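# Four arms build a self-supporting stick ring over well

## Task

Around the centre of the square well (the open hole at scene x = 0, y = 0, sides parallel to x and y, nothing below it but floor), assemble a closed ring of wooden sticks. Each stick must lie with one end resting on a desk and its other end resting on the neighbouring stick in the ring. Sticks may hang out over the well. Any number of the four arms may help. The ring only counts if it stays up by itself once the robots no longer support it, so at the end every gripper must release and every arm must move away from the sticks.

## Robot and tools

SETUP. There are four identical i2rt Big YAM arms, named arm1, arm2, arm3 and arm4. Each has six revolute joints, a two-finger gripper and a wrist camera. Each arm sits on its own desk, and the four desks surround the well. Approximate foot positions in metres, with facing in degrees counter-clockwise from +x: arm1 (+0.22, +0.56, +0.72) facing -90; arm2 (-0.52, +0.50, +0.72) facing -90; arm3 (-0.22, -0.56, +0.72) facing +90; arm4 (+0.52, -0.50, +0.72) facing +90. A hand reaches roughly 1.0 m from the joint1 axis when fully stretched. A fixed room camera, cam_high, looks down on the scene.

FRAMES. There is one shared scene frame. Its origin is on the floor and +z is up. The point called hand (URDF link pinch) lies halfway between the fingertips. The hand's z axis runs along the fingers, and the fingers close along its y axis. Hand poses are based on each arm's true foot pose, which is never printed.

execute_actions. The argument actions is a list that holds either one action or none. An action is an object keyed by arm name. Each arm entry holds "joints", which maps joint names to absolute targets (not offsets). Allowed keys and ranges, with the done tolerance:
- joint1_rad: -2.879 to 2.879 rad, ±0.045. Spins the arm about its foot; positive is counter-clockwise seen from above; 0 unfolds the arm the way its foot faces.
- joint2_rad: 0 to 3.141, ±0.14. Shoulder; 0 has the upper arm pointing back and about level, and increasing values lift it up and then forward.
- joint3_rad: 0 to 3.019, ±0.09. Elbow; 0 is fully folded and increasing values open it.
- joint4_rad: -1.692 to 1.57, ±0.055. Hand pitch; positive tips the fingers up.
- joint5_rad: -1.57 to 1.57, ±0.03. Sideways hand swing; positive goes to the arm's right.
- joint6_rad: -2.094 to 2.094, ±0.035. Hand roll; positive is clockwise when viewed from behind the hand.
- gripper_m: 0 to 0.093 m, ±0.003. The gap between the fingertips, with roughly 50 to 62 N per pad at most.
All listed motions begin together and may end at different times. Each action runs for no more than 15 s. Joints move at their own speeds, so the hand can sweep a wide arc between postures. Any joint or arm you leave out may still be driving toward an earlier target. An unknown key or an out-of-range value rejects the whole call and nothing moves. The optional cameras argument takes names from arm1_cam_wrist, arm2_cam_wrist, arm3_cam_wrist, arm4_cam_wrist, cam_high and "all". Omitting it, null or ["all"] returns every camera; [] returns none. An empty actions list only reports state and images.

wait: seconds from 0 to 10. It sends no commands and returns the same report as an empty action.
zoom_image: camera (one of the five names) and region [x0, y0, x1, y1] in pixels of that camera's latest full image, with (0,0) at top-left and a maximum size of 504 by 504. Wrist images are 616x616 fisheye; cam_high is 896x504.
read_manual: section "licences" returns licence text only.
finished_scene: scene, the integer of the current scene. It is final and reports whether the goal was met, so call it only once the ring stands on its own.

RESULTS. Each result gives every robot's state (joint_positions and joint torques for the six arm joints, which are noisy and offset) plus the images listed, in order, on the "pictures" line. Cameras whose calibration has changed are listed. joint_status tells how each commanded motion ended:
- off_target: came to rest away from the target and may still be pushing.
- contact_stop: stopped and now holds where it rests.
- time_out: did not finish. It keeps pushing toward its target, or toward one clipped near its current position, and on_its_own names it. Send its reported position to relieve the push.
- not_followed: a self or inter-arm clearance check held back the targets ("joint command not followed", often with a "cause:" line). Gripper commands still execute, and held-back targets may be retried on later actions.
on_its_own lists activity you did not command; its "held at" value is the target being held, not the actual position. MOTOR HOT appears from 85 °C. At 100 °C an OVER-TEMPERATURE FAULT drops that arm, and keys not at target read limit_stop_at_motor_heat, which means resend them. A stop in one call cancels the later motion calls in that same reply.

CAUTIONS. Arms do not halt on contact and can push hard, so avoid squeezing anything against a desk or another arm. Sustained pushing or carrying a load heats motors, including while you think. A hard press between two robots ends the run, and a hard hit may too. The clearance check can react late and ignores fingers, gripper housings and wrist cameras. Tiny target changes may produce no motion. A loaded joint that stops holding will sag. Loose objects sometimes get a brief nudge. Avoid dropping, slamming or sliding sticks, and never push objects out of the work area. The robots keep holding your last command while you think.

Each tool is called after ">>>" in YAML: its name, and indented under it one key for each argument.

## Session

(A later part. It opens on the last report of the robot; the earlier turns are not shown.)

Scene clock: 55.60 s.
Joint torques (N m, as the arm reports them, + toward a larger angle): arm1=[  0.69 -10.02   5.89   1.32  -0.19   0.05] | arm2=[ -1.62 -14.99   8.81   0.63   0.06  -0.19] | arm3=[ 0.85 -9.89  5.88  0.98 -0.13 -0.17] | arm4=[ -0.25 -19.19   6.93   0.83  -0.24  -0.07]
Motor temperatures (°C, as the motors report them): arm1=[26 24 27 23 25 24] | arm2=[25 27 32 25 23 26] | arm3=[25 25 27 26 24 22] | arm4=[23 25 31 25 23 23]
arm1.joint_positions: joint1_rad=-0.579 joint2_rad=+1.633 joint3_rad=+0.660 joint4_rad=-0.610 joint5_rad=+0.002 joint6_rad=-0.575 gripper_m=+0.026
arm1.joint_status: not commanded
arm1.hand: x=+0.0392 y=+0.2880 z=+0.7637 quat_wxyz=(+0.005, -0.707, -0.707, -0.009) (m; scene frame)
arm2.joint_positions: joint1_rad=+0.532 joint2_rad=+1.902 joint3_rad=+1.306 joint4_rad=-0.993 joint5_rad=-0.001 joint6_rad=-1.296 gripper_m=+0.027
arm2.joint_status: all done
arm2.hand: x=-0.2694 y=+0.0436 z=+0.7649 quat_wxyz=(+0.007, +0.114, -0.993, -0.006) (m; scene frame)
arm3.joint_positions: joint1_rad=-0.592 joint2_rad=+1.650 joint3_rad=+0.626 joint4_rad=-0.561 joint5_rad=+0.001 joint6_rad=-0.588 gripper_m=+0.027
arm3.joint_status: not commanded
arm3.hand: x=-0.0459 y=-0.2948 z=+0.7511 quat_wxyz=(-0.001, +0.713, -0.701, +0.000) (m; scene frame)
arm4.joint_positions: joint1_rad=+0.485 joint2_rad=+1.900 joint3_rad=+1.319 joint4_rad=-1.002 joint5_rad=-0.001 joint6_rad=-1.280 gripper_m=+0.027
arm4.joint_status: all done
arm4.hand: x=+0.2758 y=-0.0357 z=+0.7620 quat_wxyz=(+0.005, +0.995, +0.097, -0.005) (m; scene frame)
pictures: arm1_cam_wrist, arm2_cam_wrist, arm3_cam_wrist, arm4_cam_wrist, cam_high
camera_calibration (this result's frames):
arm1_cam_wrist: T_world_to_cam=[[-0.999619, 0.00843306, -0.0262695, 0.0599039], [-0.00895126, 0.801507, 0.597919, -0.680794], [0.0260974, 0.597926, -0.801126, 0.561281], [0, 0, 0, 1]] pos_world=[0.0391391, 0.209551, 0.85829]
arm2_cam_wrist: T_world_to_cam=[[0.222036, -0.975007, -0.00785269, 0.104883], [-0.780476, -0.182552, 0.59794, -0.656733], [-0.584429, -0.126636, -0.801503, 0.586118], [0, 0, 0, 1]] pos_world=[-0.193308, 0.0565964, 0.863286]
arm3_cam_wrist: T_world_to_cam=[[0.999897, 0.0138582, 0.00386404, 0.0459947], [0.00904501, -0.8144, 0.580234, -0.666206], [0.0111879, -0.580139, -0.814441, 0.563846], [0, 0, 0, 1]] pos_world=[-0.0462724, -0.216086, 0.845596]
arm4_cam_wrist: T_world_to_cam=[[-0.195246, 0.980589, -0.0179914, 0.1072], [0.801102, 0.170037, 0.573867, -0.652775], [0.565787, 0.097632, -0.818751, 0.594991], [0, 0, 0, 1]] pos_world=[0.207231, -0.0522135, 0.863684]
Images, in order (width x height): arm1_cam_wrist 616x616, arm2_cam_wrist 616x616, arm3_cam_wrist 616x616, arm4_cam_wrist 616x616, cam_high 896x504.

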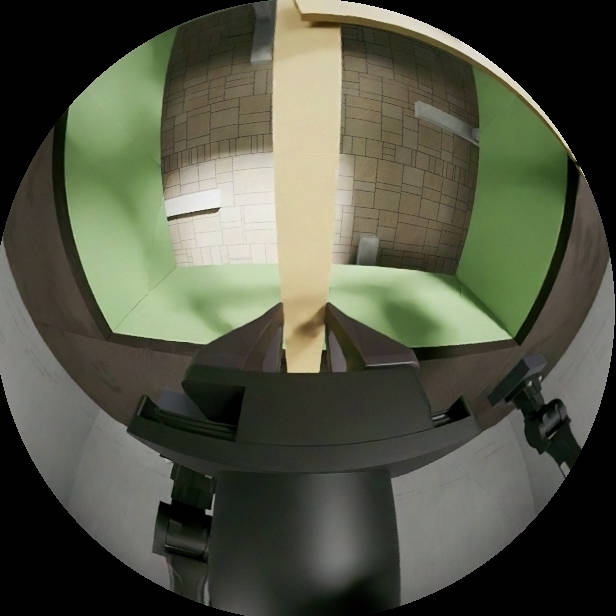

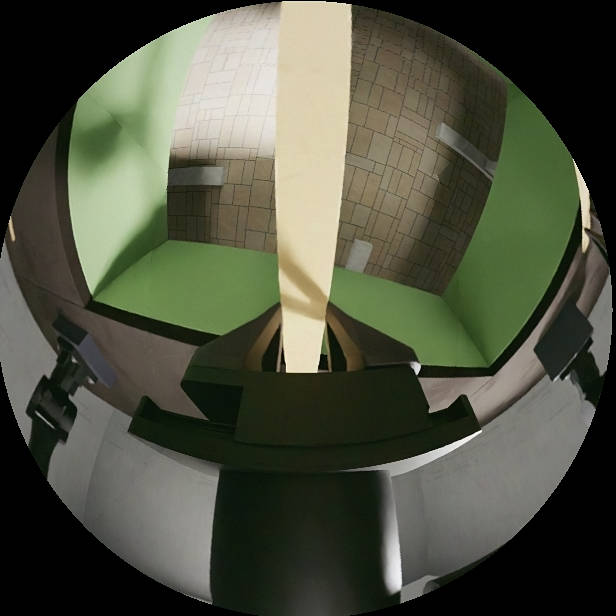

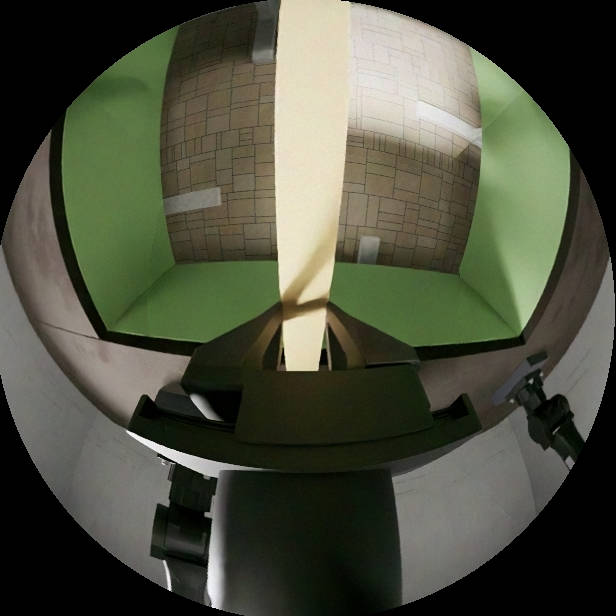

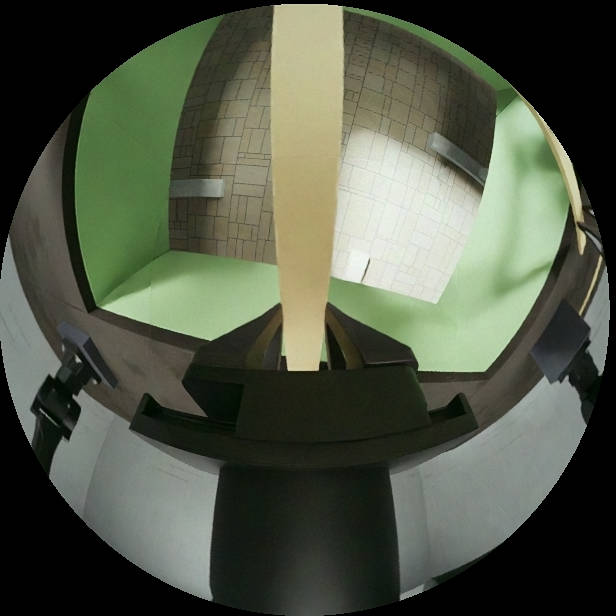

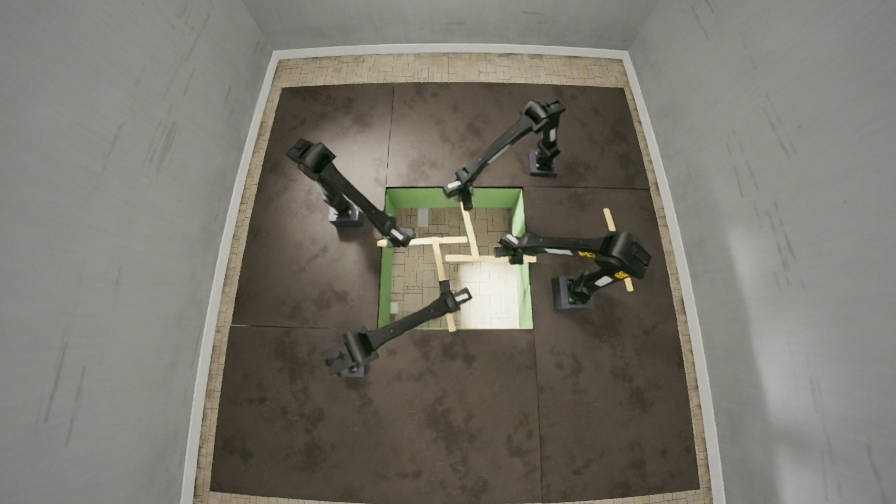

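>>> execute_actions:
  actions:
    - {"arm1":{"joints":{"joint4_rad":-0.52}},"arm3":{"joints":{"joint6_rad":-0.56}},"arm2":{"joints":{"joint2_rad":1.9,"joint1_rad":0.54}},"arm4":{"joints":{"joint2_rad":1.915,"joint1_rad":0.465}}}
  cameras: []

>>> execute_actions:
  actions:
    - {"arm2":{"joints":{"joint6_rad":-1.03}},"arm4":{"joints":{"joint6_rad":-1.09}}}
  cameras: ["cam_high"]

>>> zoom_image:
  camera: "cam_high"
  region: [370,170,550,340]

Scene clock: 59.47 s.
Joint torques (N m, as the arm reports them, + toward a larger angle): arm1=[  0.71 -10.07   6.01   1.51  -0.18   0.08] | arm2=[ -0.55 -13.37   8.65   0.56   0.05  -0.16] | arm3=[ 0.86 -9.86  5.88  0.99 -0.13  0.14] | arm4=[ -0.67 -17.26   6.85   0.74  -0.22  -0.07]
Motor temperatures (°C, as the motors report them): arm1=[26 24 27 23 25 24] | arm2=[25 28 32 25 23 26] | arm3=[25 25 27 26 24 22] | arm4=[23 26 30 25 23 23]
arm1.joint_positions: joint1_rad=-0.579 joint2_rad=+1.633 joint3_rad=+0.660 joint4_rad=-0.541 joint5_rad=+0.002 joint6_rad=-0.575 gripper_m=+0.026
arm1.joint_status: all done
arm1.hand: x=+0.0300 y=+0.2738 z=+0.7639 quat_wxyz=(-0.002, -0.707, -0.707, +0.025) (m; scene frame)
arm2.joint_positions: joint1_rad=+0.532 joint2_rad=+1.902 joint3_rad=+1.306 joint4_rad=-0.993 joint5_rad=-0.001 joint6_rad=-1.296 gripper_m=+0.027
arm2.joint_status: all done
arm2.hand: x=-0.2694 y=+0.0436 z=+0.7649 quat_wxyz=(+0.007, +0.114, -0.993, -0.006) (m; scene frame)
arm3.joint_positions: joint1_rad=-0.592 joint2_rad=+1.650 joint3_rad=+0.626 joint4_rad=-0.561 joint5_rad=+0.001 joint6_rad=-0.573 gripper_m=+0.027
arm3.joint_status: all done
arm3.hand: x=-0.0459 y=-0.2948 z=+0.7511 quat_wxyz=(-0.001, +0.708, -0.707, +0.000) (m; scene frame)
arm4.joint_positions: joint1_rad=+0.473 joint2_rad=+1.900 joint3_rad=+1.319 joint4_rad=-1.002 joint5_rad=-0.001 joint6_rad=-1.280 gripper_m=+0.027
arm4.joint_status: all done
arm4.hand: x=+0.2812 y=-0.0329 z=+0.7619 quat_wxyz=(+0.006, +0.996, +0.091, -0.005) (m; scene frame)
pictures: none
No camera images: the call's "cameras" was empty. Leave "cameras" out to get every camera's image.

Scene clock: 60.67 s.
Joint torques (N m, as the arm reports them, + toward a larger angle): arm1=[  0.75 -10.9    5.86   1.49  -0.19   0.09] | arm2=[ -0.52 -13.38   8.67   0.58   0.07   0.26] | arm3=[ 0.83 -9.91  5.89  0.99 -0.13  0.14] | arm4=[ -0.76 -17.13   6.84   0.77  -0.21   0.21]
Motor temperatures (°C, as the motors report them): arm1=[26 24 27 23 25 24] | arm2=[25 28 32 25 23 26] | arm3=[25 25 27 26 24 22] | arm4=[23 26 30 25 23 23]
arm1.joint_positions: joint1_rad=-0.579 joint2_rad=+1.633 joint3_rad=+0.660 joint4_rad=-0.541 joint5_rad=+0.002 joint6_rad=-0.575 gripper_m=+0.026
arm1.joint_status: not commanded
arm1.hand: x=+0.0300 y=+0.2738 z=+0.7639 quat_wxyz=(-0.002, -0.707, -0.707, +0.025) (m; scene frame)
arm2.joint_positions: joint1_rad=+0.532 joint2_rad=+1.902 joint3_rad=+1.306 joint4_rad=-0.993 joint5_rad=-0.001 joint6_rad=-1.055 gripper_m=+0.027
arm2.joint_status: all done
arm2.hand: x=-0.2694 y=+0.0436 z=+0.7649 quat_wxyz=(+0.008, -0.007, -1.000, -0.005) (m; scene frame)
arm3.joint_positions: joint1_rad=-0.592 joint2_rad=+1.650 joint3_rad=+0.626 joint4_rad=-0.561 joint5_rad=+0.001 joint6_rad=-0.572 gripper_m=+0.027
arm3.joint_status: not commanded
arm3.hand: x=-0.0459 y=-0.2948 z=+0.7511 quat_wxyz=(-0.001, +0.707, -0.707, +0.000) (m; scene frame)
arm4.joint_positions: joint1_rad=+0.473 joint2_rad=+1.900 joint3_rad=+1.319 joint4_rad=-1.002 joint5_rad=-0.001 joint6_rad=-1.110 gripper_m=+0.027
arm4.joint_status: all done
arm4.hand: x=+0.2812 y=-0.0329 z=+0.7619 quat_wxyz=(+0.006, +1.000, +0.006, -0.005) (m; scene frame)
pictures: cam_high
Images, in order (width x height): cam_high 896x504.

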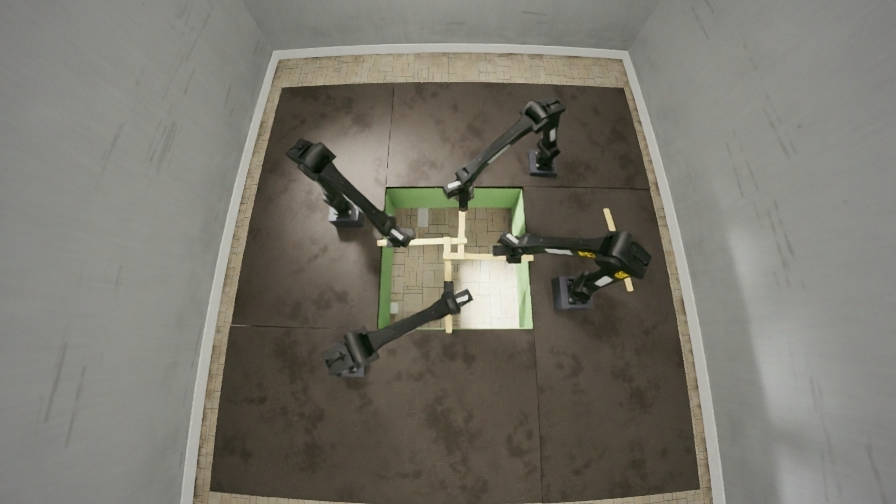

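Region (370, 170, 550, 340) of cam_high's 896x504 image, scaled by 2.800, with more detail than that image has.

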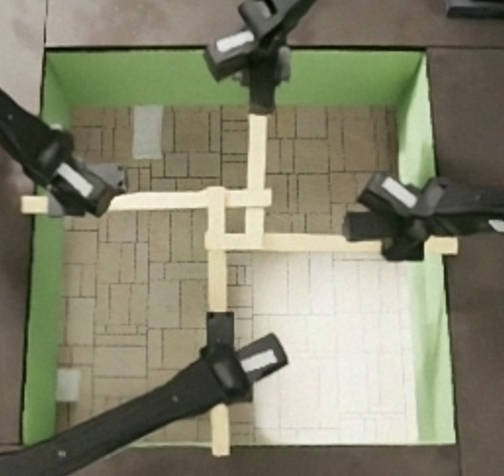

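Looks woven. Release.

>>> execute_actions:
  actions:
    - {"arm1":{"joints":{"gripper_m":0.045}},"arm2":{"joints":{"gripper_m":0.045}},"arm3":{"joints":{"gripper_m":0.045}},"arm4":{"joints":{"gripper_m":0.045}}}
  cameras: []

>>> execute_actions:
  actions:
    - {"arm1":{"joints":{"joint2_rad":1.4,"joint3_rad":0.72,"joint4_rad":-0.85}},"arm3":{"joints":{"joint2_rad":1.4,"joint3_rad":0.7,"joint4_rad":-0.87}},"arm2":{"joints":{"joint2_rad":1.78,"joint3_rad":1.41,"joint4_rad":-1.19}},"arm4":{"joints":{"joint2_rad":1.78,"joint3_rad":1.43,"joint4_rad":-1.2}}}
  cameras: ["cam_high"]

>>> finished_scene:
  scene: 1

Scene clock: 64.13 s.
Joint torques (N m, as the arm reports them, + toward a larger angle): arm1=[  0.64 -10.55   6.08   1.46  -0.21   0.09] | arm2=[ -0.5  -13.09   8.77   0.62   0.07   0.13] | arm3=[ 0.87 -9.8   5.9   0.92 -0.13  0.13] | arm4=[ -0.76 -17.24   6.86   0.73  -0.2    0.14]
Motor temperatures (°C, as the motors report them): arm1=[26 24 27 23 25 24] | arm2=[25 28 32 25 23 26] | arm3=[25 25 27 26 24 22] | arm4=[23 26 30 25 23 23]
arm1.joint_positions: joint1_rad=-0.579 joint2_rad=+1.633 joint3_rad=+0.660 joint4_rad=-0.539 joint5_rad=+0.002 joint6_rad=-0.575 gripper_m=+0.045
arm1.joint_status: all done
arm1.hand: x=+0.0297 y=+0.2733 z=+0.7640 quat_wxyz=(-0.003, -0.707, -0.707, +0.026) (m; scene frame)
arm2.joint_positions: joint1_rad=+0.532 joint2_rad=+1.902 joint3_rad=+1.306 joint4_rad=-0.993 joint5_rad=-0.001 joint6_rad=-1.044 gripper_m=+0.045
arm2.joint_status: all done
arm2.hand: x=-0.2694 y=+0.0436 z=+0.7649 quat_wxyz=(+0.008, -0.012, -1.000, -0.005) (m; scene frame)
arm3.joint_positions: joint1_rad=-0.592 joint2_rad=+1.650 joint3_rad=+0.626 joint4_rad=-0.559 joint5_rad=+0.001 joint6_rad=-0.572 gripper_m=+0.045
arm3.joint_status: all done
arm3.hand: x=-0.0456 y=-0.2944 z=+0.7512 quat_wxyz=(-0.002, +0.707, -0.707, -0.001) (m; scene frame)
arm4.joint_positions: joint1_rad=+0.473 joint2_rad=+1.900 joint3_rad=+1.319 joint4_rad=-1.002 joint5_rad=-0.001 joint6_rad=-1.102 gripper_m=+0.045
arm4.joint_status: all done
arm4.hand: x=+0.2812 y=-0.0329 z=+0.7619 quat_wxyz=(+0.006, +1.000, +0.002, -0.005) (m; scene frame)
pictures: none
No camera images: the call's "cameras" was empty. Leave "cameras" out to get every camera's image.

Scene clock: 65.20 s.
Joint torques (N m, as the arm reports them, + toward a larger angle): arm1=[ 0.01 -8.27  9.75 -0.28 -0.16  0.09] | arm2=[ -0.42 -11.63  11.72  -0.23   0.06   0.12] | arm3=[ 0.83 -6.6  10.27  0.2  -0.13  0.13] | arm4=[ -0.66 -17.02   9.67  -0.12  -0.21   0.13]
Motor temperatures (°C, as the motors report them): arm1=[26 24 28 23 25 24] | arm2=[25 28 32 25 23 26] | arm3=[25 25 27 26 24 22] | arm4=[23 27 30 25 23 23]
arm1.joint_positions: joint1_rad=-0.579 joint2_rad=+1.391 joint3_rad=+0.697 joint4_rad=-0.833 joint5_rad=+0.002 joint6_rad=-0.575 gripper_m=+0.045
arm1.joint_status: all done
arm1.hand: x=+0.0392 y=+0.2874 z=+0.8461 quat_wxyz=(-0.001, -0.707, -0.707, +0.018) (m; scene frame)
arm2.joint_positions: joint1_rad=+0.532 joint2_rad=+1.775 joint3_rad=+1.377 joint4_rad=-1.179 joint5_rad=-0.001 joint6_rad=-1.043 gripper_m=+0.045
arm2.joint_status: all done
arm2.hand: x=-0.2712 y=+0.0486 z=+0.8523 quat_wxyz=(+0.005, -0.012, -1.000, +0.000) (m; scene frame)
arm3.joint_positions: joint1_rad=-0.592 joint2_rad=+1.391 joint3_rad=+0.668 joint4_rad=-0.862 joint5_rad=+0.001 joint6_rad=-0.572 gripper_m=+0.045
arm3.joint_status: all done
arm3.hand: x=-0.0524 y=-0.3053 z=+0.8370 quat_wxyz=(+0.000, +0.707, -0.707, +0.000) (m; scene frame)
arm4.joint_positions: joint1_rad=+0.473 joint2_rad=+1.775 joint3_rad=+1.393 joint4_rad=-1.190 joint5_rad=-0.001 joint6_rad=-1.102 gripper_m=+0.045
arm4.joint_status: all done
arm4.hand: x=+0.2850 y=-0.0378 z=+0.8500 quat_wxyz=(+0.001, +1.000, +0.002, -0.007) (m; scene frame)
pictures: cam_high
Images, in order (width x height): cam_high 896x504.

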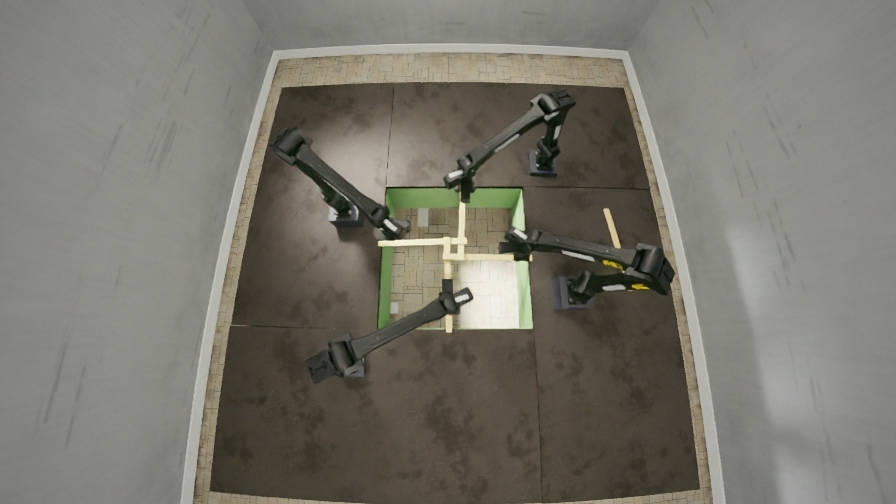

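The scene is finished: the task was done.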